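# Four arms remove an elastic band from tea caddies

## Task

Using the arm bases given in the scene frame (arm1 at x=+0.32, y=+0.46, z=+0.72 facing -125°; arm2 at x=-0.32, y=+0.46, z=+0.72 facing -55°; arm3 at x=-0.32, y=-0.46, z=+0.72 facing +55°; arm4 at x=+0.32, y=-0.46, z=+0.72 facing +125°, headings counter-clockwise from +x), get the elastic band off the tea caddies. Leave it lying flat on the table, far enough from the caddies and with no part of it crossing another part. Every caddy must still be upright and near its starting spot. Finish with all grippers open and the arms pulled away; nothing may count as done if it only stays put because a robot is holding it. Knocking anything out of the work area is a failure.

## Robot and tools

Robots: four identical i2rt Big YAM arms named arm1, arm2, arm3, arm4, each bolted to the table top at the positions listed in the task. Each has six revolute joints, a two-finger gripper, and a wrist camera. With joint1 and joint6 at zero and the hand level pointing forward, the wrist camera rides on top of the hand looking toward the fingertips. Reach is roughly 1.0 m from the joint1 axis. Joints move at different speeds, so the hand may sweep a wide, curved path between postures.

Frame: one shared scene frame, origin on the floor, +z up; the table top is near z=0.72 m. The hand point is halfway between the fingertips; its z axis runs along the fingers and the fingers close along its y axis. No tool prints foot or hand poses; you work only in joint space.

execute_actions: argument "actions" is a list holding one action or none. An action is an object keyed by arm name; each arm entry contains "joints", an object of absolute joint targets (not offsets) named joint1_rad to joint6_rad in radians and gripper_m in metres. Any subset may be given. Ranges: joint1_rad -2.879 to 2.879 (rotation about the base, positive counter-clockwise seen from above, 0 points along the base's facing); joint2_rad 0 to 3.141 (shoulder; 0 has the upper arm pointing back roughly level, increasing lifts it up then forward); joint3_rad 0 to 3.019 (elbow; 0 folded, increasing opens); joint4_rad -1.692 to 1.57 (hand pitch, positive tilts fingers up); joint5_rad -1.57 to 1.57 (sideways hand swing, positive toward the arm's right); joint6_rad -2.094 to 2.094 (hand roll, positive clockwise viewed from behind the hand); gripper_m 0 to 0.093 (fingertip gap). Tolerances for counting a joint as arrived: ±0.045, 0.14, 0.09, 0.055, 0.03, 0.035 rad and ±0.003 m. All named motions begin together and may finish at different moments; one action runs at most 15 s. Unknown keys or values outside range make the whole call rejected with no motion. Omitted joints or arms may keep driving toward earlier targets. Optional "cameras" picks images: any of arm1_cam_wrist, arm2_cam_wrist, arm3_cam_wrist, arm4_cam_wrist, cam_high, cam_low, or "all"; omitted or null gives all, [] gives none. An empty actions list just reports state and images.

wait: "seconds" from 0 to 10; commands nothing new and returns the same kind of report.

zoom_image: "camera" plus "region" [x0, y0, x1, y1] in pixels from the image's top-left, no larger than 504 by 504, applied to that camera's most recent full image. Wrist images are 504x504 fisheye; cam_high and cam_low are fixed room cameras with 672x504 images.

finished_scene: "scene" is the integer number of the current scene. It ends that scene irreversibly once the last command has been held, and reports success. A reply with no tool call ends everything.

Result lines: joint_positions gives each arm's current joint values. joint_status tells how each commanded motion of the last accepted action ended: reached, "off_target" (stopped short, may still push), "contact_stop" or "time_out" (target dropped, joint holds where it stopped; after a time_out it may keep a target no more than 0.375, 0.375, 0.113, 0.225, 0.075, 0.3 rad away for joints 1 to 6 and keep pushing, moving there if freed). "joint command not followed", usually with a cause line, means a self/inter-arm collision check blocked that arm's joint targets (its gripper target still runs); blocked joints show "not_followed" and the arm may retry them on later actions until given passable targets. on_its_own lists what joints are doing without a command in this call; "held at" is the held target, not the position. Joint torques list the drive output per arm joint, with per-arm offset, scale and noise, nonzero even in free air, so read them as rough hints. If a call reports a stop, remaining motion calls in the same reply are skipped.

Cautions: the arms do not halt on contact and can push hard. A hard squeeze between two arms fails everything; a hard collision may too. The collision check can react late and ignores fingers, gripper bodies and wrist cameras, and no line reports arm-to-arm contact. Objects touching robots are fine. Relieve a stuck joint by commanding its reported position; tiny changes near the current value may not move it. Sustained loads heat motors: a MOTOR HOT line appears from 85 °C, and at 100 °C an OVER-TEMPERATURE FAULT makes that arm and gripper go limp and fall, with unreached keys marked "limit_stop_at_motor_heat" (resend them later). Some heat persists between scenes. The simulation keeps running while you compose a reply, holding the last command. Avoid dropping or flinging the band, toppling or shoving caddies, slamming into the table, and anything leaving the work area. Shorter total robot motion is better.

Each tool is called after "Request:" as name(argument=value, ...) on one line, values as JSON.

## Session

Request:
execute_actions(actions=[], cameras=["cam_high","cam_low"])

Scene clock: 0.00 s.
Joint torques (N m, as the arm reports them, + toward a larger angle): no reading
arm1.joint_positions: joint1_rad=+0.011 joint2_rad=+0.434 joint3_rad=+1.474 joint4_rad=-1.532 joint5_rad=+0.014 joint6_rad=+0.016 gripper_m=+0.094
arm1.joint_status: not commanded
arm1.hand: x=+0.2534 y=+0.3703 z=+1.3765 quat_wxyz=(-0.239, -0.763, -0.387, +0.459) (m; scene frame)
arm2.joint_positions: joint1_rad=+0.007 joint2_rad=+0.429 joint3_rad=+1.469 joint4_rad=-1.544 joint5_rad=-0.012 joint6_rad=+0.016 gripper_m=+0.095
arm2.joint_status: not commanded
arm2.hand: x=-0.2461 y=+0.3735 z=+1.3491 quat_wxyz=(-0.457, -0.389, -0.768, +0.226) (m; scene frame)
arm3.joint_positions: joint1_rad=+0.010 joint2_rad=+0.424 joint3_rad=+1.478 joint4_rad=-1.536 joint5_rad=+0.005 joint6_rad=-0.008 gripper_m=+0.095
arm3.joint_status: not commanded
arm3.hand: x=-0.2545 y=-0.3681 z=+1.3493 quat_wxyz=(-0.462, +0.394, -0.760, -0.232) (m; scene frame)
arm4.joint_positions: joint1_rad=+0.011 joint2_rad=+0.422 joint3_rad=+1.481 joint4_rad=-1.534 joint5_rad=-0.010 joint6_rad=+0.010 gripper_m=+0.095
arm4.joint_status: not commanded
arm4.hand: x=+0.2526 y=-0.3765 z=+1.3841 quat_wxyz=(-0.241, +0.756, -0.394, -0.464) (m; scene frame)
pictures: cam_high, cam_low
Images, in order (width x height): cam_high 672x504, cam_low 672x504.

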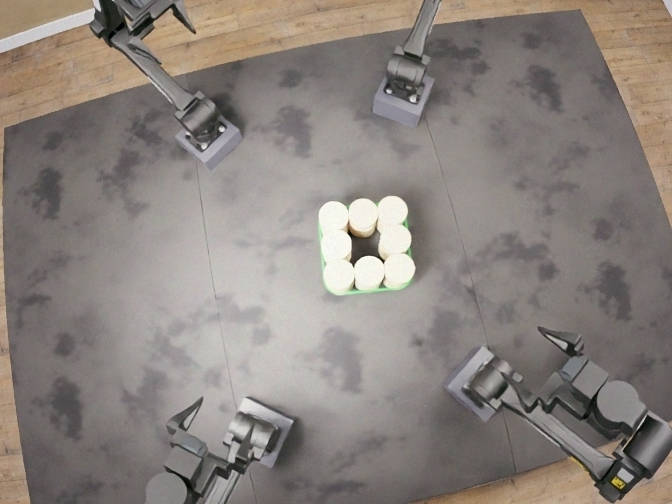

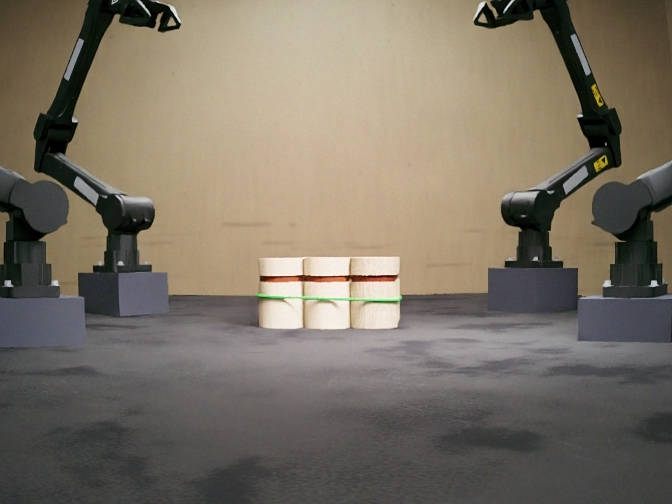

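Request:
zoom_image(camera="cam_high", region=[270, 160, 470, 340])

Region (270, 160, 470, 340) of cam_high's 672x504 image, scaled by 2.520, with more detail than that image has; it fills the top 454 rows of this view, and the rest is white.

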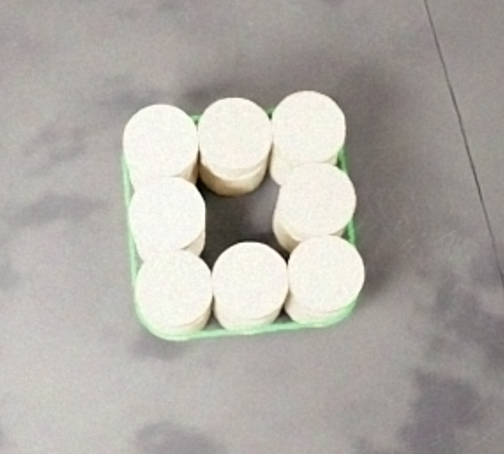

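Request:
execute_actions(actions=[{"arm1":{"joints":{"joint1_rad":0.737,"joint2_rad":1.805,"joint3_rad":0.971,"joint4_rad":-0.737,"joint5_rad":0.785,"joint6_rad":0.12,"gripper_m":0.028}},"arm2":{"joints":{"joint1_rad":0.55,"joint2_rad":1.726,"joint3_rad":0.921,"joint4_rad":-0.427,"joint5_rad":0.723,"joint6_rad":-0.48,"gripper_m":0.028}},"arm3":{"joints":{"joint1_rad":0.361,"joint2_rad":1.81,"joint3_rad":1.08,"joint4_rad":-0.639,"joint5_rad":0.765,"joint6_rad":-0.285,"gripper_m":0.028}},"arm4":{"joints":{"joint1_rad":0.279,"joint2_rad":1.496,"joint3_rad":0.472,"joint4_rad":-0.041,"joint5_rad":0.63,"joint6_rad":-0.77,"gripper_m":0.028}}}])

Request:
zoom_image(camera="cam_high", region=[270, 160, 470, 340])

Request:
zoom_image(camera="cam_low", region=[200, 240, 460, 340])

Scene clock: 25.83 s.
Joint torques (N m, as the arm reports them, + toward a larger angle): arm1=[ -1.05 -11.58   7.3    0.5    0.52   0.12] | arm2=[ -0.5  -11.14   8.17   0.82   0.65  -0.04] | arm3=[  0.54 -16.25   8.5    1.63   0.75   0.01] | arm4=[-0.76 -6.21  4.79  1.29  0.27 -0.05]
arm1.joint_positions: joint1_rad=+0.741 joint2_rad=+1.808 joint3_rad=+0.965 joint4_rad=-0.749 joint5_rad=+0.783 joint6_rad=+0.110 gripper_m=+0.028
arm1.joint_status: all done
arm1.hand: x=+0.2520 y=+0.0215 z=+0.8165 quat_wxyz=(+0.243, -0.647, -0.659, +0.297) (m; scene frame)
arm2.joint_positions: joint1_rad=+0.552 joint2_rad=+1.714 joint3_rad=+0.913 joint4_rad=-0.439 joint5_rad=+0.720 joint6_rad=-0.471 gripper_m=+0.028
arm2.joint_status: all done
arm2.hand: x=+0.0762 y=+0.1749 z=+0.8164 quat_wxyz=(+0.009, -0.018, -0.923, +0.384) (m; scene frame)
arm3.joint_positions: joint1_rad=+0.351 joint2_rad=+1.812 joint3_rad=+1.067 joint4_rad=-0.659 joint5_rad=+0.762 joint6_rad=-0.275 gripper_m=+0.028
arm3.joint_status: all done
arm3.hand: x=-0.0700 y=-0.0196 z=+0.8093 quat_wxyz=(-0.247, +0.631, -0.677, +0.287) (m; scene frame)
arm4.joint_positions: joint1_rad=+0.276 joint2_rad=+1.491 joint3_rad=+0.473 joint4_rad=-0.056 joint5_rad=+0.627 joint6_rad=-0.762 gripper_m=+0.028
arm4.joint_status: all done
arm4.hand: x=+0.1080 y=-0.1500 z=+0.8181 quat_wxyz=(-0.384, +0.922, -0.045, +0.028) (m; scene frame)
pictures: arm1_cam_wrist, arm2_cam_wrist, arm3_cam_wrist, arm4_cam_wrist, cam_high, cam_low
Images, in order (width x height): arm1_cam_wrist 504x504, arm2_cam_wrist 504x504, arm3_cam_wrist 504x504, arm4_cam_wrist 504x504, cam_high 672x504, cam_low 672x504.

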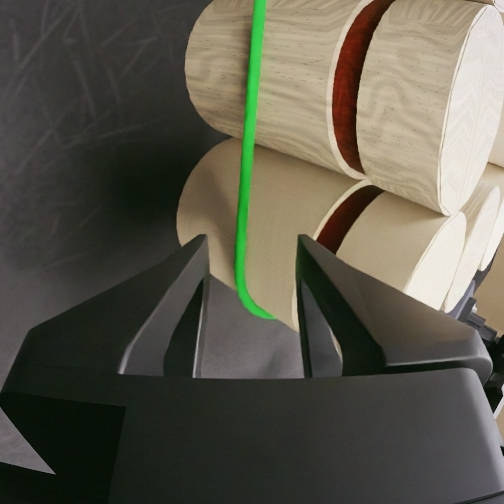

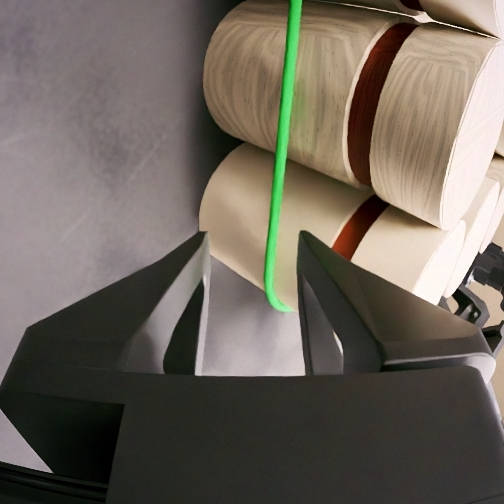

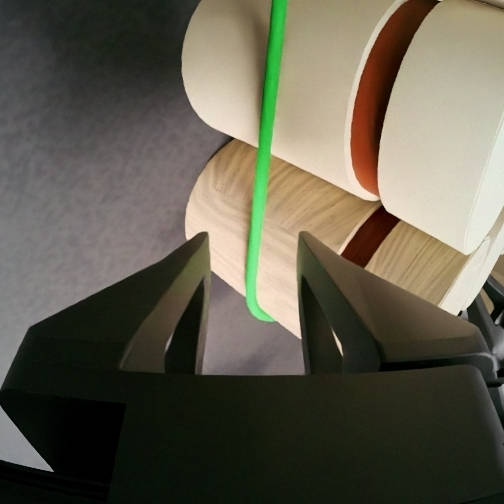

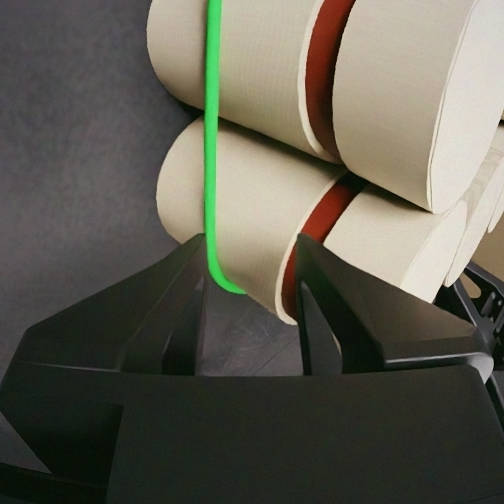

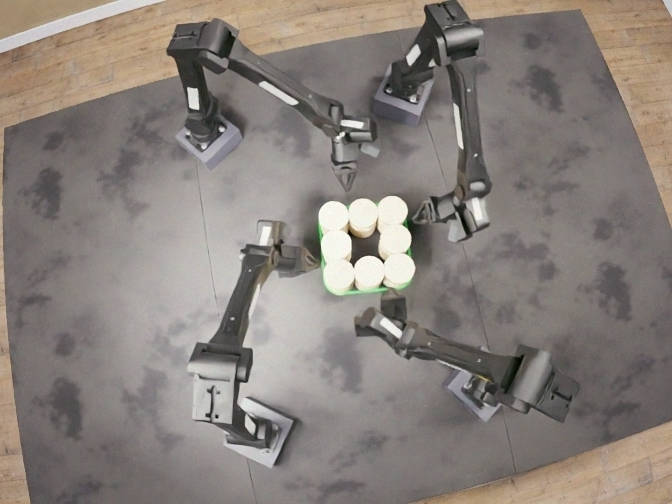

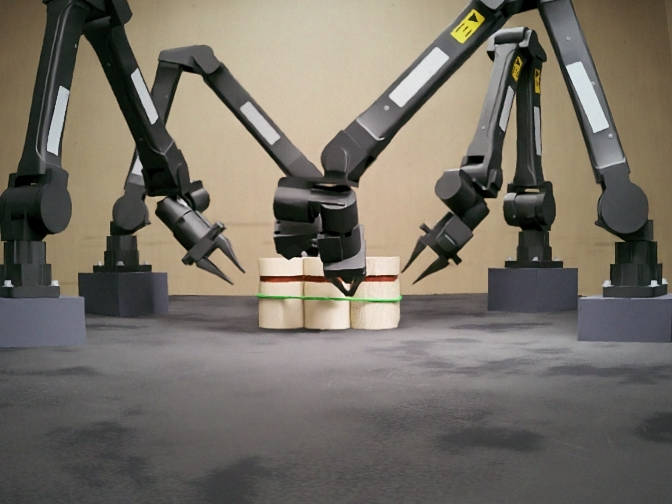

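Region (270, 160, 470, 340) of cam_high's 672x504 image, scaled by 2.520, with more detail than that image has; it fills the top 454 rows of this view, and the rest is white.

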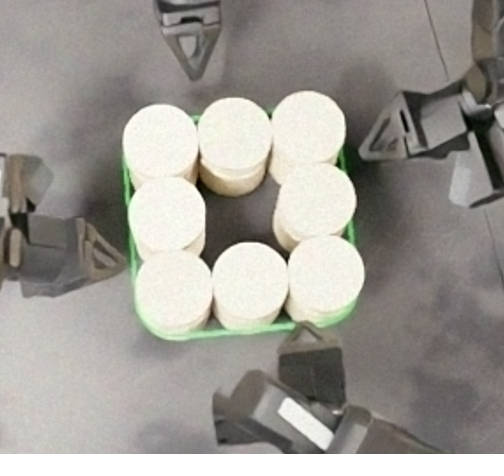

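Region (200, 240, 460, 340) of cam_low's 672x504 image, scaled by 1.938, with more detail than that image has; it fills the top 194 rows of this view, and the rest is white.

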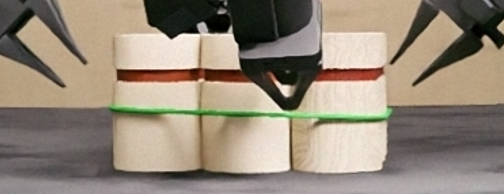

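Request:
execute_actions(actions=[{"arm1":{"joints":{"joint1_rad":0.655,"joint2_rad":1.905,"joint4_rad":-0.614}},"arm2":{"joints":{"joint1_rad":0.458,"joint2_rad":1.819,"joint4_rad":-0.259}},"arm3":{"joints":{"joint1_rad":0.282,"joint2_rad":1.88,"joint4_rad":-0.526}},"arm4":{"joints":{"joint2_rad":1.64,"joint3_rad":0.54,"joint4_rad":0.0}}}])

Request:
zoom_image(camera="cam_high", region=[290, 180, 450, 320])

Scene clock: 44.87 s.
Joint torques (N m, as the arm reports them, + toward a larger angle): arm1=[ -0.15 -12.02   6.56   0.58   0.52   0.1 ] | arm2=[  0.27 -10.87   7.54   1.39   0.55   0.05] | arm3=[ -1.1  -16.08   8.12   1.82   0.76   0.  ] | arm4=[-0.68 -8.1   6.15  1.13  0.25 -0.05]
arm1.joint_positions: joint1_rad=+0.653 joint2_rad=+1.906 joint3_rad=+0.964 joint4_rad=-0.626 joint5_rad=+0.783 joint6_rad=+0.111 gripper_m=+0.028
arm1.joint_status: all done
arm1.hand: x=+0.2138 y=+0.0199 z=+0.7760 quat_wxyz=(+0.247, -0.679, -0.627, +0.294) (m; scene frame)
arm2.joint_positions: joint1_rad=+0.450 joint2_rad=+1.807 joint3_rad=+0.913 joint4_rad=-0.275 joint5_rad=+0.720 joint6_rad=-0.472 gripper_m=+0.028
arm2.joint_status: all done
arm2.hand: x=+0.0627 y=+0.1260 z=+0.7861 quat_wxyz=(-0.002, -0.078, -0.915, +0.397) (m; scene frame)
arm3.joint_positions: joint1_rad=+0.289 joint2_rad=+1.873 joint3_rad=+1.067 joint4_rad=-0.550 joint5_rad=+0.761 joint6_rad=-0.275 gripper_m=+0.028
arm3.joint_status: all done
arm3.hand: x=-0.0384 y=-0.0227 z=+0.7841 quat_wxyz=(-0.257, +0.602, -0.701, +0.284) (m; scene frame)
arm4.joint_positions: joint1_rad=+0.276 joint2_rad=+1.640 joint3_rad=+0.512 joint4_rad=-0.013 joint5_rad=+0.628 joint6_rad=-0.763 gripper_m=+0.028
arm4.joint_status: all done
arm4.hand: x=+0.1031 y=-0.1452 z=+0.7820 quat_wxyz=(-0.365, +0.929, -0.035, +0.053) (m; scene frame)
pictures: arm1_cam_wrist, arm2_cam_wrist, arm3_cam_wrist, arm4_cam_wrist, cam_high, cam_low
Images, in order (width x height): arm1_cam_wrist 504x504, arm2_cam_wrist 504x504, arm3_cam_wrist 504x504, arm4_cam_wrist 504x504, cam_high 672x504, cam_low 672x504.

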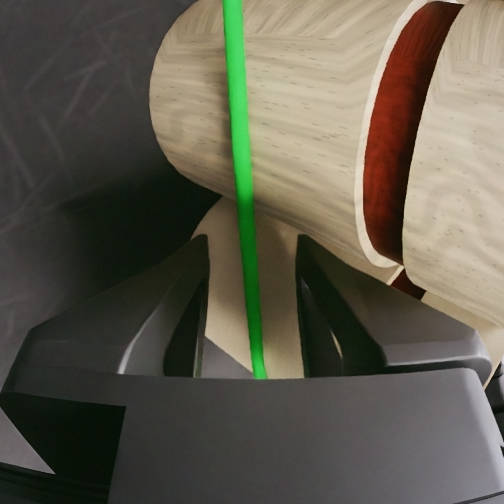

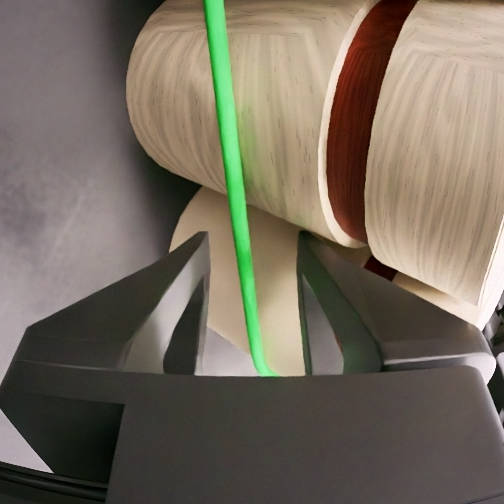

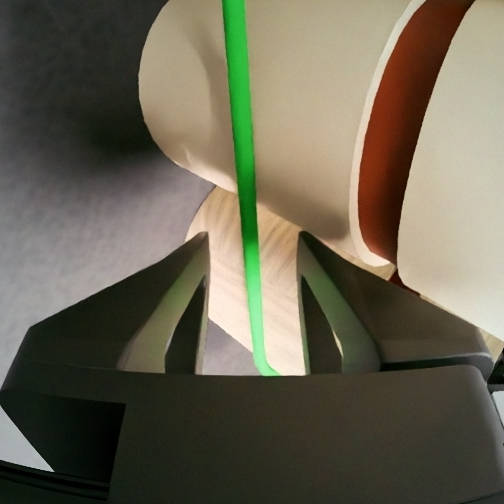

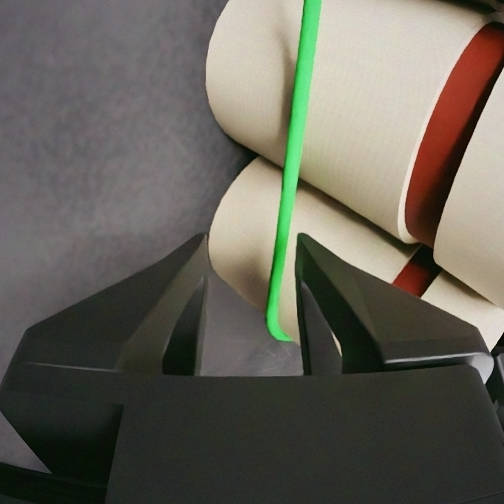

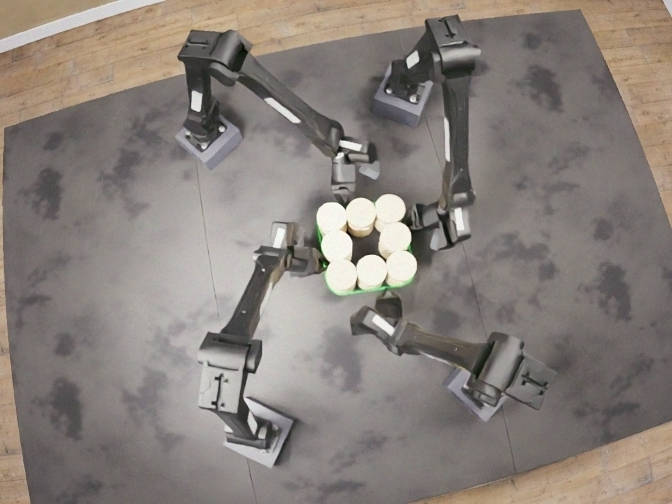

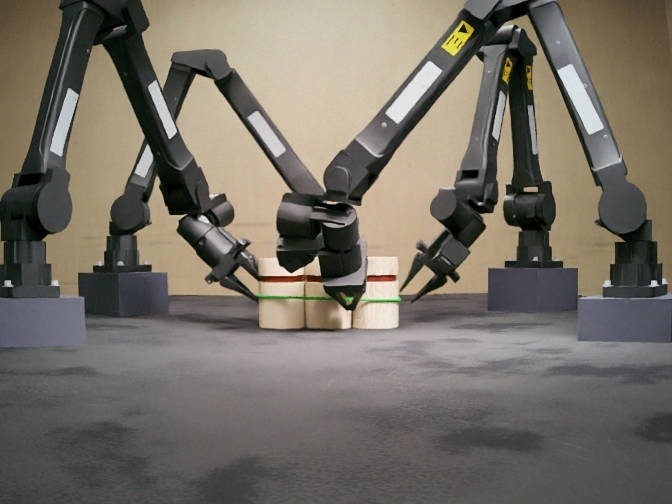

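Region (290, 180, 450, 320) of cam_high's 672x504 image, scaled by 3.150, with more detail than that image has; it fills the top 441 rows of this view, and the rest is white.

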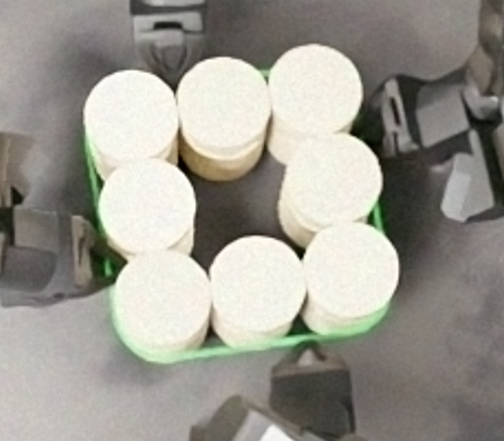

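Request:
execute_actions(actions=[{"arm1":{"joints":{"joint2_rad":1.935,"joint4_rad":-0.58,"gripper_m":0.014}},"arm2":{"joints":{"joint2_rad":1.85,"joint4_rad":-0.225,"gripper_m":0.014}},"arm3":{"joints":{"joint2_rad":1.903,"joint4_rad":-0.49,"gripper_m":0.014}},"arm4":{"joints":{"joint1_rad":0.215,"joint2_rad":1.735,"joint3_rad":0.617,"gripper_m":0.024}}}], cameras=["arm4_cam_wrist"])

Request:
execute_actions(actions=[{"arm1":{"joints":{"gripper_m":0}},"arm2":{"joints":{"gripper_m":0}},"arm3":{"joints":{"gripper_m":0}},"arm4":{"joints":{"gripper_m":0}}}])

Scene clock: 55.03 s.
Joint torques (N m, as the arm reports them, + toward a larger angle): arm1=[ -0.26 -11.22   6.54   0.7    0.52   0.11] | arm2=[-0.02 -9.85  7.68  1.23  0.61  0.02] | arm3=[ -1.15 -15.15   8.07   1.8    0.73   0.01] | arm4=[-1.94 -8.41  6.29  1.1   0.24 -0.07]
arm1.joint_positions: joint1_rad=+0.653 joint2_rad=+1.923 joint3_rad=+0.963 joint4_rad=-0.594 joint5_rad=+0.783 joint6_rad=+0.111 gripper_m=+0.014
arm1.joint_status: all done
arm1.hand: x=+0.2139 y=+0.0168 z=+0.7689 quat_wxyz=(+0.242, -0.680, -0.624, +0.298) (m; scene frame)
arm2.joint_positions: joint1_rad=+0.451 joint2_rad=+1.823 joint3_rad=+0.913 joint4_rad=-0.241 joint5_rad=+0.721 joint6_rad=-0.472 gripper_m=+0.014
arm2.joint_status: all done
arm2.hand: x=+0.0664 y=+0.1243 z=+0.7811 quat_wxyz=(-0.009, -0.080, -0.913, +0.400) (m; scene frame)
arm3.joint_positions: joint1_rad=+0.289 joint2_rad=+1.888 joint3_rad=+1.067 joint4_rad=-0.511 joint5_rad=+0.762 joint6_rad=-0.275 gripper_m=+0.014
arm3.joint_status: all done
arm3.hand: x=-0.0365 y=-0.0175 z=+0.7786 quat_wxyz=(-0.267, +0.598, -0.703, +0.279) (m; scene frame)
arm4.joint_positions: joint1_rad=+0.222 joint2_rad=+1.726 joint3_rad=+0.586 joint4_rad=-0.013 joint5_rad=+0.627 joint6_rad=-0.763 gripper_m=+0.024
arm4.joint_status: all done
arm4.hand: x=+0.1025 y=-0.1166 z=+0.7698 quat_wxyz=(-0.360, +0.929, -0.058, +0.067) (m; scene frame)
pictures: arm4_cam_wrist
Images, in order (width x height): arm4_cam_wrist 504x504.

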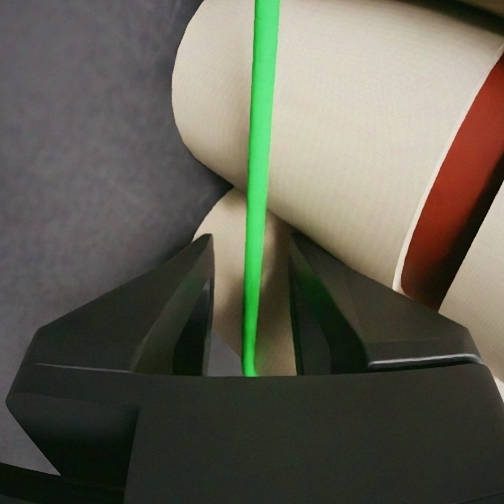

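Scene clock: 55.53 s.
Joint torques (N m, as the arm reports them, + toward a larger angle): arm1=[ -0.13 -10.87   6.49   0.66   0.47   0.11] | arm2=[ 0.28 -9.78  7.55  1.27  0.54  0.02] | arm3=[ -1.29 -15.14   8.06   1.82   0.71   0.01] | arm4=[-1.49 -7.79  6.18  1.12  0.27 -0.05]
arm1.joint_positions: joint1_rad=+0.653 joint2_rad=+1.923 joint3_rad=+0.963 joint4_rad=-0.594 joint5_rad=+0.784 joint6_rad=+0.111 gripper_m=+0.003
arm1.joint_status: all done
arm1.hand: x=+0.2138 y=+0.0168 z=+0.7690 quat_wxyz=(+0.242, -0.680, -0.624, +0.298) (m; scene frame)
arm2.joint_positions: joint1_rad=+0.451 joint2_rad=+1.823 joint3_rad=+0.913 joint4_rad=-0.240 joint5_rad=+0.721 joint6_rad=-0.472 gripper_m=+0.003
arm2.joint_status: all done
arm2.hand: x=+0.0668 y=+0.1243 z=+0.7812 quat_wxyz=(-0.010, -0.080, -0.913, +0.400) (m; scene frame)
arm3.joint_positions: joint1_rad=+0.289 joint2_rad=+1.888 joint3_rad=+1.067 joint4_rad=-0.511 joint5_rad=+0.763 joint6_rad=-0.275 gripper_m=+0.003
arm3.joint_status: all done
arm3.hand: x=-0.0364 y=-0.0176 z=+0.7787 quat_wxyz=(-0.267, +0.598, -0.703, +0.279) (m; scene frame)
arm4.joint_positions: joint1_rad=+0.222 joint2_rad=+1.726 joint3_rad=+0.586 joint4_rad=-0.013 joint5_rad=+0.627 joint6_rad=-0.763 gripper_m=+0.003
arm4.joint_status: all done
arm4.hand: x=+0.1025 y=-0.1166 z=+0.7698 quat_wxyz=(-0.360, +0.929, -0.058, +0.067) (m; scene frame)
pictures: arm1_cam_wrist, arm2_cam_wrist, arm3_cam_wrist, arm4_cam_wrist, cam_high, cam_low
Images, in order (width x height): arm1_cam_wrist 504x504, arm2_cam_wrist 504x504, arm3_cam_wrist 504x504, arm4_cam_wrist 504x504, cam_high 672x504, cam_low 672x504.

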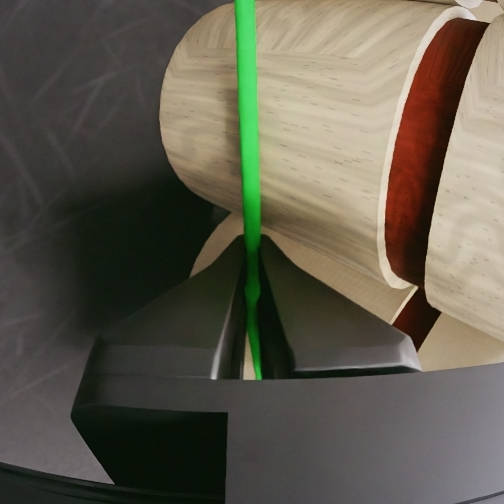

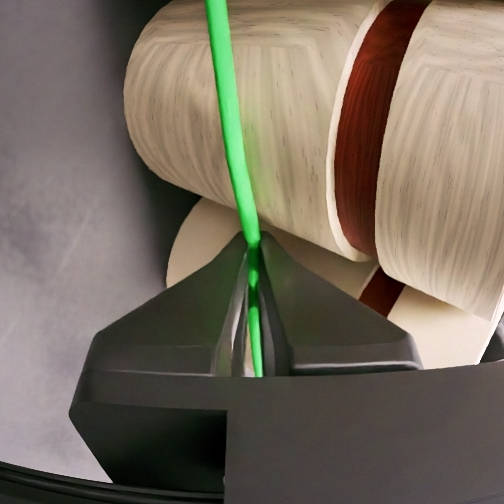

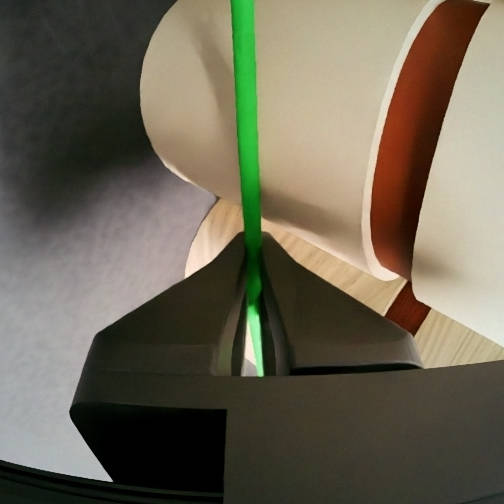

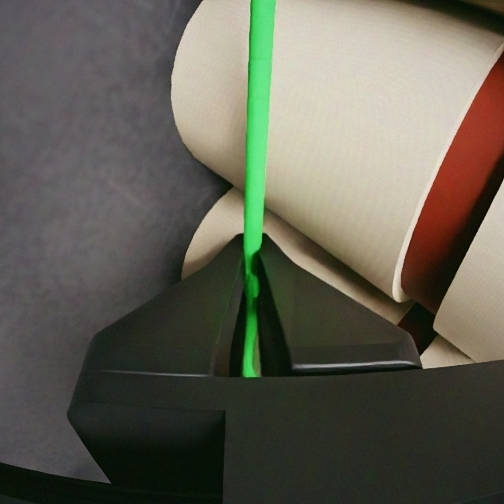

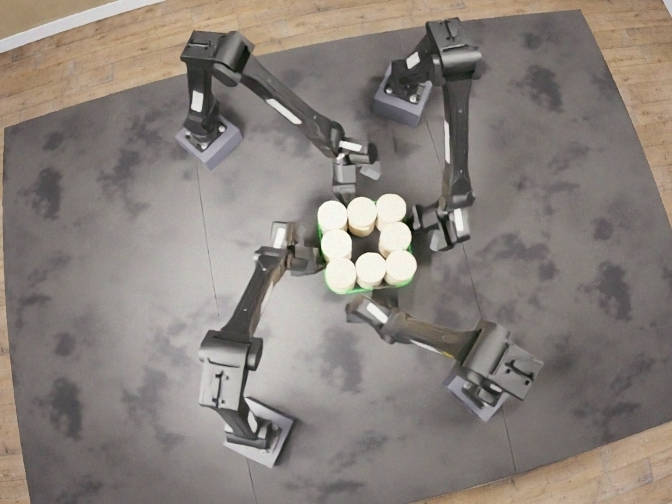

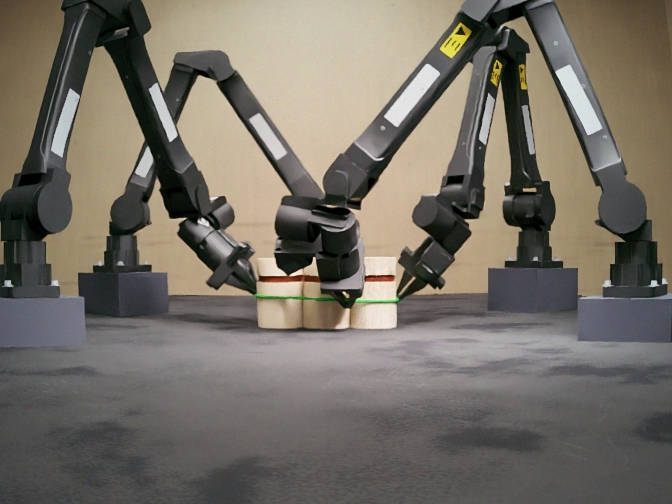

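Request:
execute_actions(actions=[{"arm1":{"joints":{"joint1_rad":0.745,"joint2_rad":1.82,"joint3_rad":0.845,"joint4_rad":-0.598}},"arm2":{"joints":{"joint1_rad":0.52,"joint2_rad":1.74,"joint3_rad":0.795,"joint4_rad":-0.291}},"arm3":{"joints":{"joint1_rad":0.352,"joint2_rad":1.80,"joint3_rad":0.945,"joint4_rad":-0.505}},"arm4":{"joints":{"joint1_rad":0.27,"joint2_rad":1.585,"joint3_rad":0.40,"joint4_rad":0.07}}}], cameras=["cam_high"])

Request:
execute_actions(actions=[{"arm1":{"joints":{"joint1_rad":0.775,"joint2_rad":1.70,"joint3_rad":0.615,"joint4_rad":-0.58}},"arm2":{"joints":{"joint1_rad":0.428,"joint2_rad":1.65,"joint3_rad":0.62,"joint4_rad":-0.30}},"arm3":{"joints":{"joint1_rad":0.285,"joint2_rad":1.698,"joint3_rad":0.745,"joint4_rad":-0.50}},"arm4":{"joints":{"joint1_rad":0.052,"joint2_rad":1.52,"joint3_rad":0.252,"joint4_rad":0.09}}}], cameras=["cam_high","cam_low"])

Request:
zoom_image(camera="cam_high", region=[270, 160, 470, 340])

Scene clock: 75.03 s.
Joint torques (N m, as the arm reports them, + toward a larger angle): arm1=[  1.51 -11.92   5.37  -0.25  -0.03   0.11] | arm2=[  0.98 -10.76   5.14  -0.32   0.07   0.01] | arm3=[  0.75 -16.97   5.41   0.76   0.25   0.05] | arm4=[ 0.16 -6.7   1.77  0.29  0.03 -0.01]
arm1.joint_positions: joint1_rad=+0.726 joint2_rad=+1.830 joint3_rad=+0.848 joint4_rad=-0.590 joint5_rad=+0.798 joint6_rad=+0.111 gripper_m=+0.003
arm1.joint_status: all done
arm1.hand: x=+0.2402 y=+0.0521 z=+0.7823 quat_wxyz=(+0.242, -0.653, -0.649, +0.307) (m; scene frame)
arm2.joint_positions: joint1_rad=+0.501 joint2_rad=+1.747 joint3_rad=+0.813 joint4_rad=-0.270 joint5_rad=+0.736 joint6_rad=-0.476 gripper_m=+0.003
arm2.joint_status: all done
arm2.hand: x=+0.0417 y=+0.1613 z=+0.7842 quat_wxyz=(+0.007, -0.048, -0.917, +0.396) (m; scene frame)
arm3.joint_positions: joint1_rad=+0.339 joint2_rad=+1.817 joint3_rad=+0.959 joint4_rad=-0.501 joint5_rad=+0.772 joint6_rad=-0.279 gripper_m=+0.003
arm3.joint_status: all done
arm3.hand: x=-0.0692 y=-0.0433 z=+0.7814 quat_wxyz=(-0.264, +0.619, -0.683, +0.283) (m; scene frame)
arm4.joint_positions: joint1_rad=+0.257 joint2_rad=+1.583 joint3_rad=+0.429 joint4_rad=+0.079 joint5_rad=+0.634 joint6_rad=-0.766 gripper_m=+0.003
arm4.joint_status: all done
arm4.hand: x=+0.1235 y=-0.1526 z=+0.7894 quat_wxyz=(-0.385, +0.921, -0.052, +0.035) (m; scene frame)
pictures: cam_high
Images, in order (width x height): cam_high 672x504.

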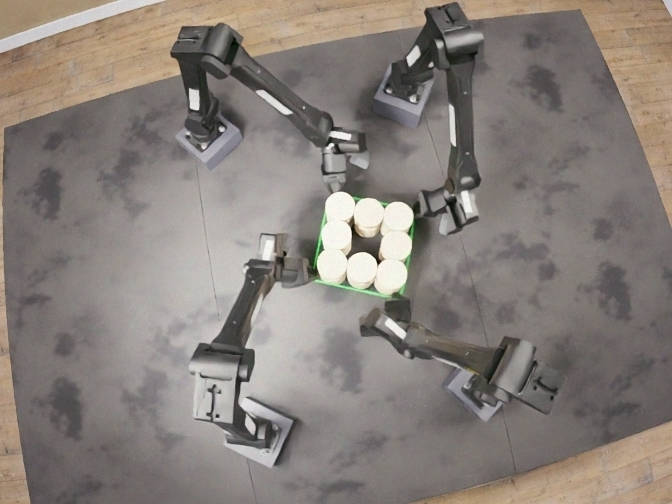

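Scene clock: 76.00 s.
Joint torques (N m, as the arm reports them, + toward a larger angle): arm1=[ 3.18 -7.25  1.27 -1.35 -0.66  0.1 ] | arm2=[ 0.18 -8.07  0.23 -1.39  0.27  0.15] | arm3=[  0.65 -12.36   0.73  -0.49   0.08   0.13] | arm4=[-2.94 -4.52 -2.55 -1.4   0.8   0.03]
arm1.joint_positions: joint1_rad=+0.736 joint2_rad=+1.690 joint3_rad=+0.661 joint4_rad=-0.545 joint5_rad=+0.814 joint6_rad=+0.111 gripper_m=+0.003
arm1.joint_status: all done
arm1.hand: x=+0.2347 y=+0.1165 z=+0.7935 quat_wxyz=(+0.246, -0.647, -0.651, +0.314) (m; scene frame)
arm2.joint_positions: joint1_rad=+0.416 joint2_rad=+1.636 joint3_rad=+0.693 joint4_rad=-0.254 joint5_rad=+0.728 joint6_rad=-0.482 gripper_m=+0.003
arm2.joint_status: all done
arm2.hand: x=-0.0208 y=+0.1537 z=+0.7949 quat_wxyz=(+0.020, -0.085, -0.915, +0.394) (m; scene frame)
arm3.joint_positions: joint1_rad=+0.273 joint2_rad=+1.692 joint3_rad=+0.811 joint4_rad=-0.465 joint5_rad=+0.776 joint6_rad=-0.287 gripper_m=+0.003
arm3.joint_status: all done
arm3.hand: x=-0.0592 y=-0.1072 z=+0.7938 quat_wxyz=(-0.260, +0.596, -0.701, +0.292) (m; scene frame)
arm4.joint_positions: joint1_rad=+0.078 joint2_rad=+1.503 joint3_rad=+0.339 joint4_rad=+0.140 joint5_rad=+0.611 joint6_rad=-0.776 gripper_m=+0.003
arm4.joint_status: all done
arm4.hand: x=+0.1936 y=-0.1428 z=+0.7966 quat_wxyz=(-0.390, +0.910, -0.135, +0.045) (m; scene frame)
pictures: cam_high, cam_low
Images, in order (width x height): cam_high 672x504, cam_low 672x504.

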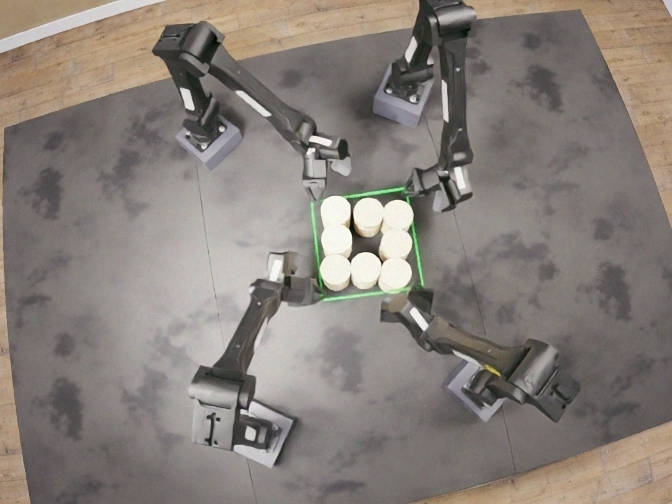

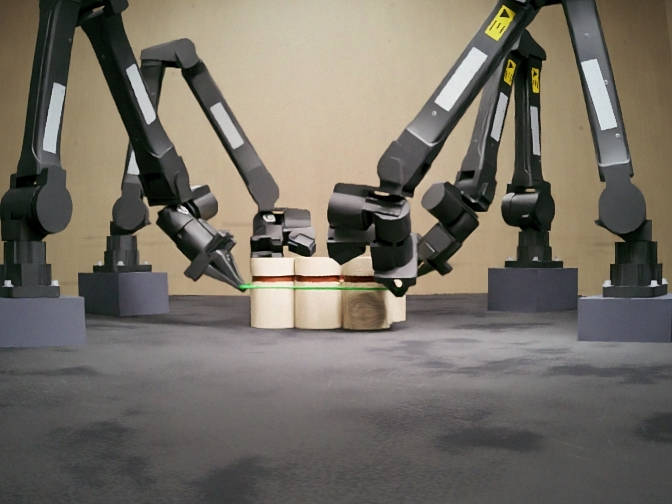

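Region (270, 160, 470, 340) of cam_high's 672x504 image, scaled by 2.520, with more detail than that image has; it fills the top 454 rows of this view, and the rest is white.

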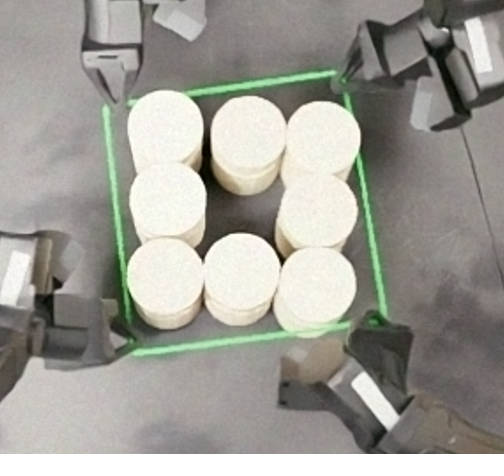

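Request:
execute_actions(actions=[{"arm1":{"joints":{"joint1_rad":0.69}},"arm2":{"joints":{"joint1_rad":0.35}},"arm3":{"joints":{"joint1_rad":0.21}},"arm4":{"joints":{"joint1_rad":-0.04,"joint3_rad":0.3}}}], cameras=["cam_high"])

Request:
zoom_image(camera="cam_high", region=[270, 160, 470, 340])

Scene clock: 86.20 s.
Joint torques (N m, as the arm reports them, + toward a larger angle): arm1=[ 1.26 -7.33  1.29 -1.38 -0.57  0.11] | arm2=[-0.7  -7.92  0.45 -1.3   0.65  0.1 ] | arm3=[ -1.05 -12.31   0.69  -0.44   0.21   0.15] | arm4=[-3.48 -4.21 -0.34 -1.38  1.22  0.09]
arm1.joint_positions: joint1_rad=+0.672 joint2_rad=+1.690 joint3_rad=+0.661 joint4_rad=-0.545 joint5_rad=+0.812 joint6_rad=+0.111 gripper_m=+0.003
arm1.joint_status: all done
arm1.hand: x=+0.2133 y=+0.1226 z=+0.7933 quat_wxyz=(+0.255, -0.667, -0.630, +0.305) (m; scene frame)
arm2.joint_positions: joint1_rad=+0.354 joint2_rad=+1.636 joint3_rad=+0.693 joint4_rad=-0.253 joint5_rad=+0.719 joint6_rad=-0.483 gripper_m=+0.003
arm2.joint_status: all done
arm2.hand: x=-0.0393 y=+0.1363 z=+0.7943 quat_wxyz=(+0.030, -0.112, -0.913, +0.390) (m; scene frame)
arm3.joint_positions: joint1_rad=+0.217 joint2_rad=+1.692 joint3_rad=+0.811 joint4_rad=-0.465 joint5_rad=+0.774 joint6_rad=-0.289 gripper_m=+0.003
arm3.joint_status: all done
arm3.hand: x=-0.0401 y=-0.1222 z=+0.7936 quat_wxyz=(-0.251, +0.578, -0.717, +0.298) (m; scene frame)
arm4.joint_positions: joint1_rad=-0.004 joint2_rad=+1.503 joint3_rad=+0.363 joint4_rad=+0.140 joint5_rad=+0.598 joint6_rad=-0.778 gripper_m=+0.003
arm4.joint_status: all done
arm4.hand: x=+0.2109 y=-0.1234 z=+0.8023 quat_wxyz=(-0.393, +0.902, -0.174, +0.048) (m; scene frame)
pictures: cam_high
Images, in order (width x height): cam_high 672x504.

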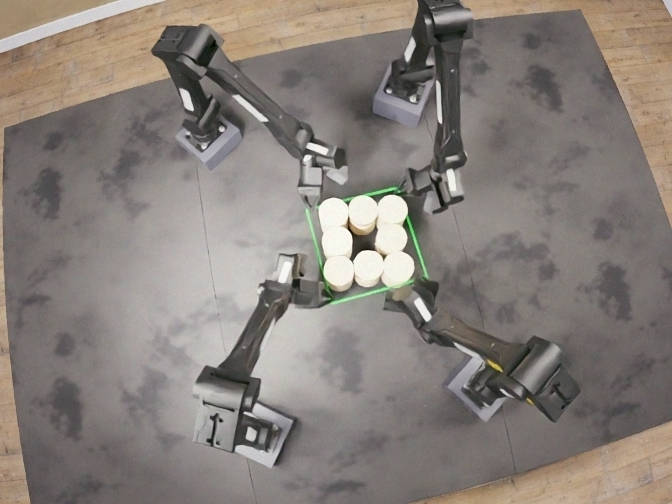

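Region (270, 160, 470, 340) of cam_high's 672x504 image, scaled by 2.520, with more detail than that image has; it fills the top 454 rows of this view, and the rest is white.

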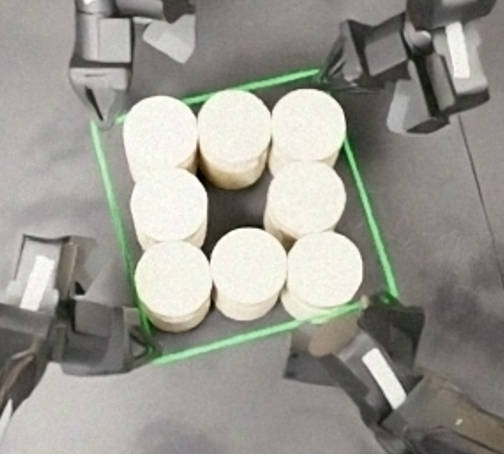

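Request:
execute_actions(actions=[{"arm1":{"joints":{"joint1_rad":0.77}},"arm2":{"joints":{"joint1_rad":0.465}},"arm3":{"joints":{"joint1_rad":0.29}},"arm4":{"joints":{"joint1_rad":0.07,"joint3_rad":0.265}}}], cameras=["cam_high"])

Request:
zoom_image(camera="cam_high", region=[270, 160, 470, 340])

Scene clock: 94.57 s.
Joint torques (N m, as the arm reports them, + toward a larger angle): arm1=[ 2.16 -7.32  1.2  -1.39 -0.61  0.11] | arm2=[ 0.5  -8.27  0.73 -1.54  0.19  0.17] | arm3=[  0.66 -12.27   0.73  -0.62   0.19   0.14] | arm4=[-2.16 -4.65 -2.86 -1.33  0.82  0.09]
arm1.joint_positions: joint1_rad=+0.742 joint2_rad=+1.690 joint3_rad=+0.661 joint4_rad=-0.545 joint5_rad=+0.813 joint6_rad=+0.111 gripper_m=+0.003
arm1.joint_status: all done
arm1.hand: x=+0.2367 y=+0.1160 z=+0.7934 quat_wxyz=(+0.244, -0.645, -0.652, +0.314) (m; scene frame)
arm2.joint_positions: joint1_rad=+0.453 joint2_rad=+1.636 joint3_rad=+0.690 joint4_rad=-0.252 joint5_rad=+0.731 joint6_rad=-0.484 gripper_m=+0.003
arm2.joint_status: all done
arm2.hand: x=-0.0109 y=+0.1653 z=+0.7942 quat_wxyz=(+0.015, -0.067, -0.916, +0.395) (m; scene frame)
arm3.joint_positions: joint1_rad=+0.278 joint2_rad=+1.692 joint3_rad=+0.811 joint4_rad=-0.461 joint5_rad=+0.774 joint6_rad=-0.289 gripper_m=+0.003
arm3.joint_status: all done
arm3.hand: x=-0.0610 y=-0.1049 z=+0.7937 quat_wxyz=(-0.261, +0.599, -0.700, +0.289) (m; scene frame)
arm4.joint_positions: joint1_rad=+0.086 joint2_rad=+1.503 joint3_rad=+0.359 joint4_rad=+0.140 joint5_rad=+0.610 joint6_rad=-0.778 gripper_m=+0.003
arm4.joint_status: joint3_rad time_out (moved -0.004 of -0.098); the others done
arm4.on_its_own: joint3_rad reads +0.359 and still pushes toward +0.265 since a time_out
arm4.hand: x=+0.1841 y=-0.1356 z=+0.8019 quat_wxyz=(-0.397, +0.908, -0.134, +0.036) (m; scene frame)
pictures: cam_high
Images, in order (width x height): cam_high 672x504.

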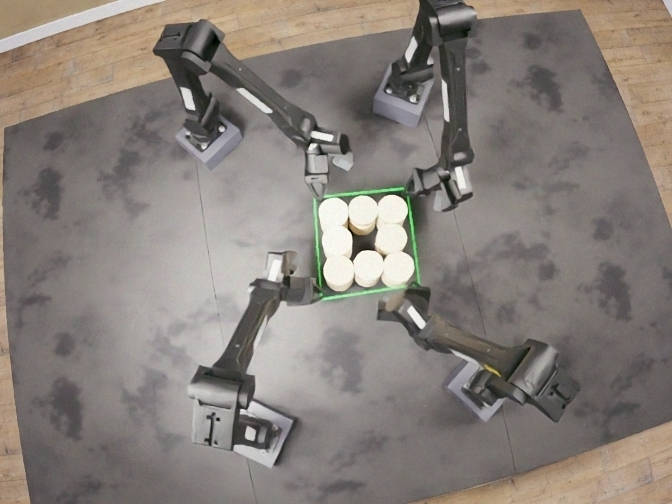

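Region (270, 160, 470, 340) of cam_high's 672x504 image, scaled by 2.520, with more detail than that image has; it fills the top 454 rows of this view, and the rest is white.

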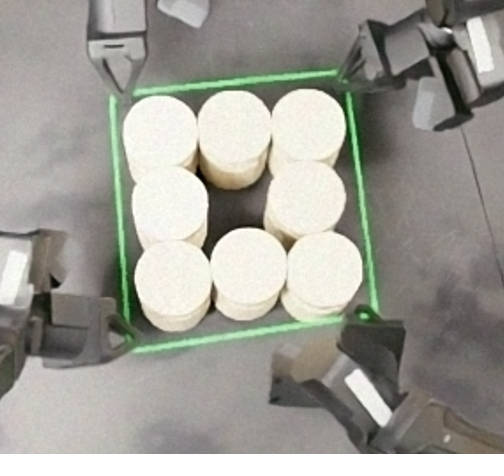

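Request:
execute_actions(actions=[{"arm1":{"joints":{"joint2_rad":1.41,"joint4_rad":-0.74}},"arm2":{"joints":{"joint2_rad":1.38,"joint4_rad":-0.44}},"arm3":{"joints":{"joint2_rad":1.455,"joint4_rad":-0.62}},"arm4":{"joints":{"joint2_rad":1.12,"joint4_rad":-0.15}}}], cameras=["cam_high","cam_low"])

Scene clock: 100.87 s.
Joint torques (N m, as the arm reports them, + toward a larger angle): arm1=[ 2.21 -5.27  4.   -2.07 -0.62  0.1 ] | arm2=[ 0.86 -6.44  3.36 -1.77  0.19  0.11] | arm3=[  0.77 -10.32   3.01  -2.14   0.18   0.16] | arm4=[-2.   -2.92  1.51 -1.9   0.81  0.09]
arm1.joint_positions: joint1_rad=+0.742 joint2_rad=+1.400 joint3_rad=+0.654 joint4_rad=-0.683 joint5_rad=+0.813 joint6_rad=+0.111 gripper_m=+0.003
arm1.joint_status: joint4_rad time_out (moved -0.138 of -0.195); the others done
arm1.on_its_own: joint4_rad reads -0.683 and still pushes toward -0.740 since a time_out
arm1.hand: x=+0.2372 y=+0.1153 z=+0.8802 quat_wxyz=(+0.191, -0.663, -0.630, +0.354) (m; scene frame)
arm2.joint_positions: joint1_rad=+0.453 joint2_rad=+1.368 joint3_rad=+0.680 joint4_rad=-0.375 joint5_rad=+0.730 joint6_rad=-0.484 gripper_m=+0.003
arm2.joint_status: joint4_rad time_out (moved -0.123 of -0.188); the others done
arm2.on_its_own: joint4_rad reads -0.375 and still pushes toward -0.440 since a time_out
arm2.hand: x=-0.0154 y=+0.1688 z=+0.8845 quat_wxyz=(-0.043, -0.090, -0.902, +0.419) (m; scene frame)
arm3.joint_positions: joint1_rad=+0.278 joint2_rad=+1.449 joint3_rad=+0.805 joint4_rad=-0.538 joint5_rad=+0.774 joint6_rad=-0.289 gripper_m=+0.003
arm3.joint_status: joint4_rad time_out (moved -0.078 of -0.159); the others done
arm3.on_its_own: joint4_rad reads -0.538 and still pushes toward -0.620 since a time_out
arm3.hand: x=-0.0608 y=-0.1038 z=+0.8853 quat_wxyz=(-0.325, +0.569, -0.712, +0.252) (m; scene frame)
arm4.joint_positions: joint1_rad=+0.086 joint2_rad=+1.111 joint3_rad=+0.335 joint4_rad=-0.083 joint5_rad=+0.610 joint6_rad=-0.778 gripper_m=+0.003
arm4.joint_status: joint4_rad time_out (moved -0.222 of -0.290); the others done
arm4.on_its_own: joint4_rad reads -0.083 and still pushes toward -0.150 since a time_out
arm4.hand: x=+0.1897 y=-0.1441 z=+0.8877 quat_wxyz=(-0.441, +0.885, -0.153, -0.013) (m; scene frame)
pictures: cam_high, cam_low
Images, in order (width x height): cam_high 672x504, cam_low 672x504.

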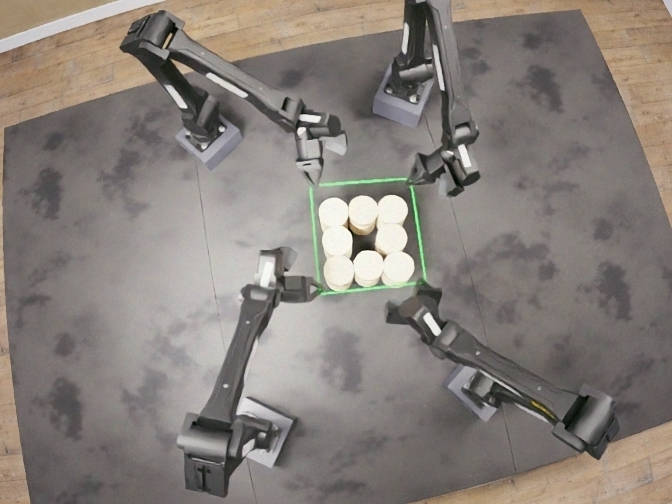

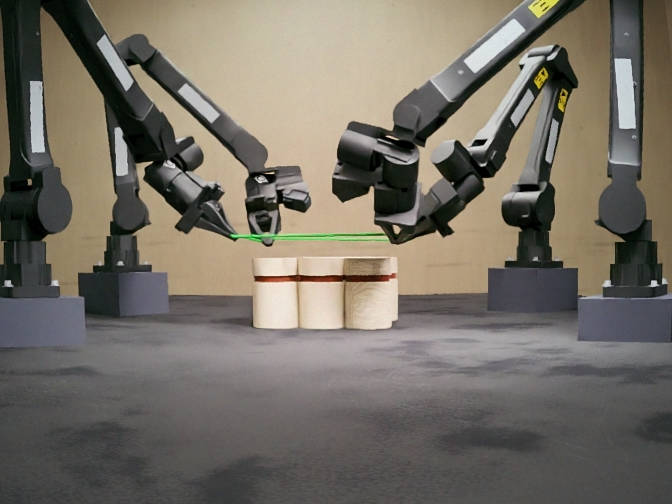

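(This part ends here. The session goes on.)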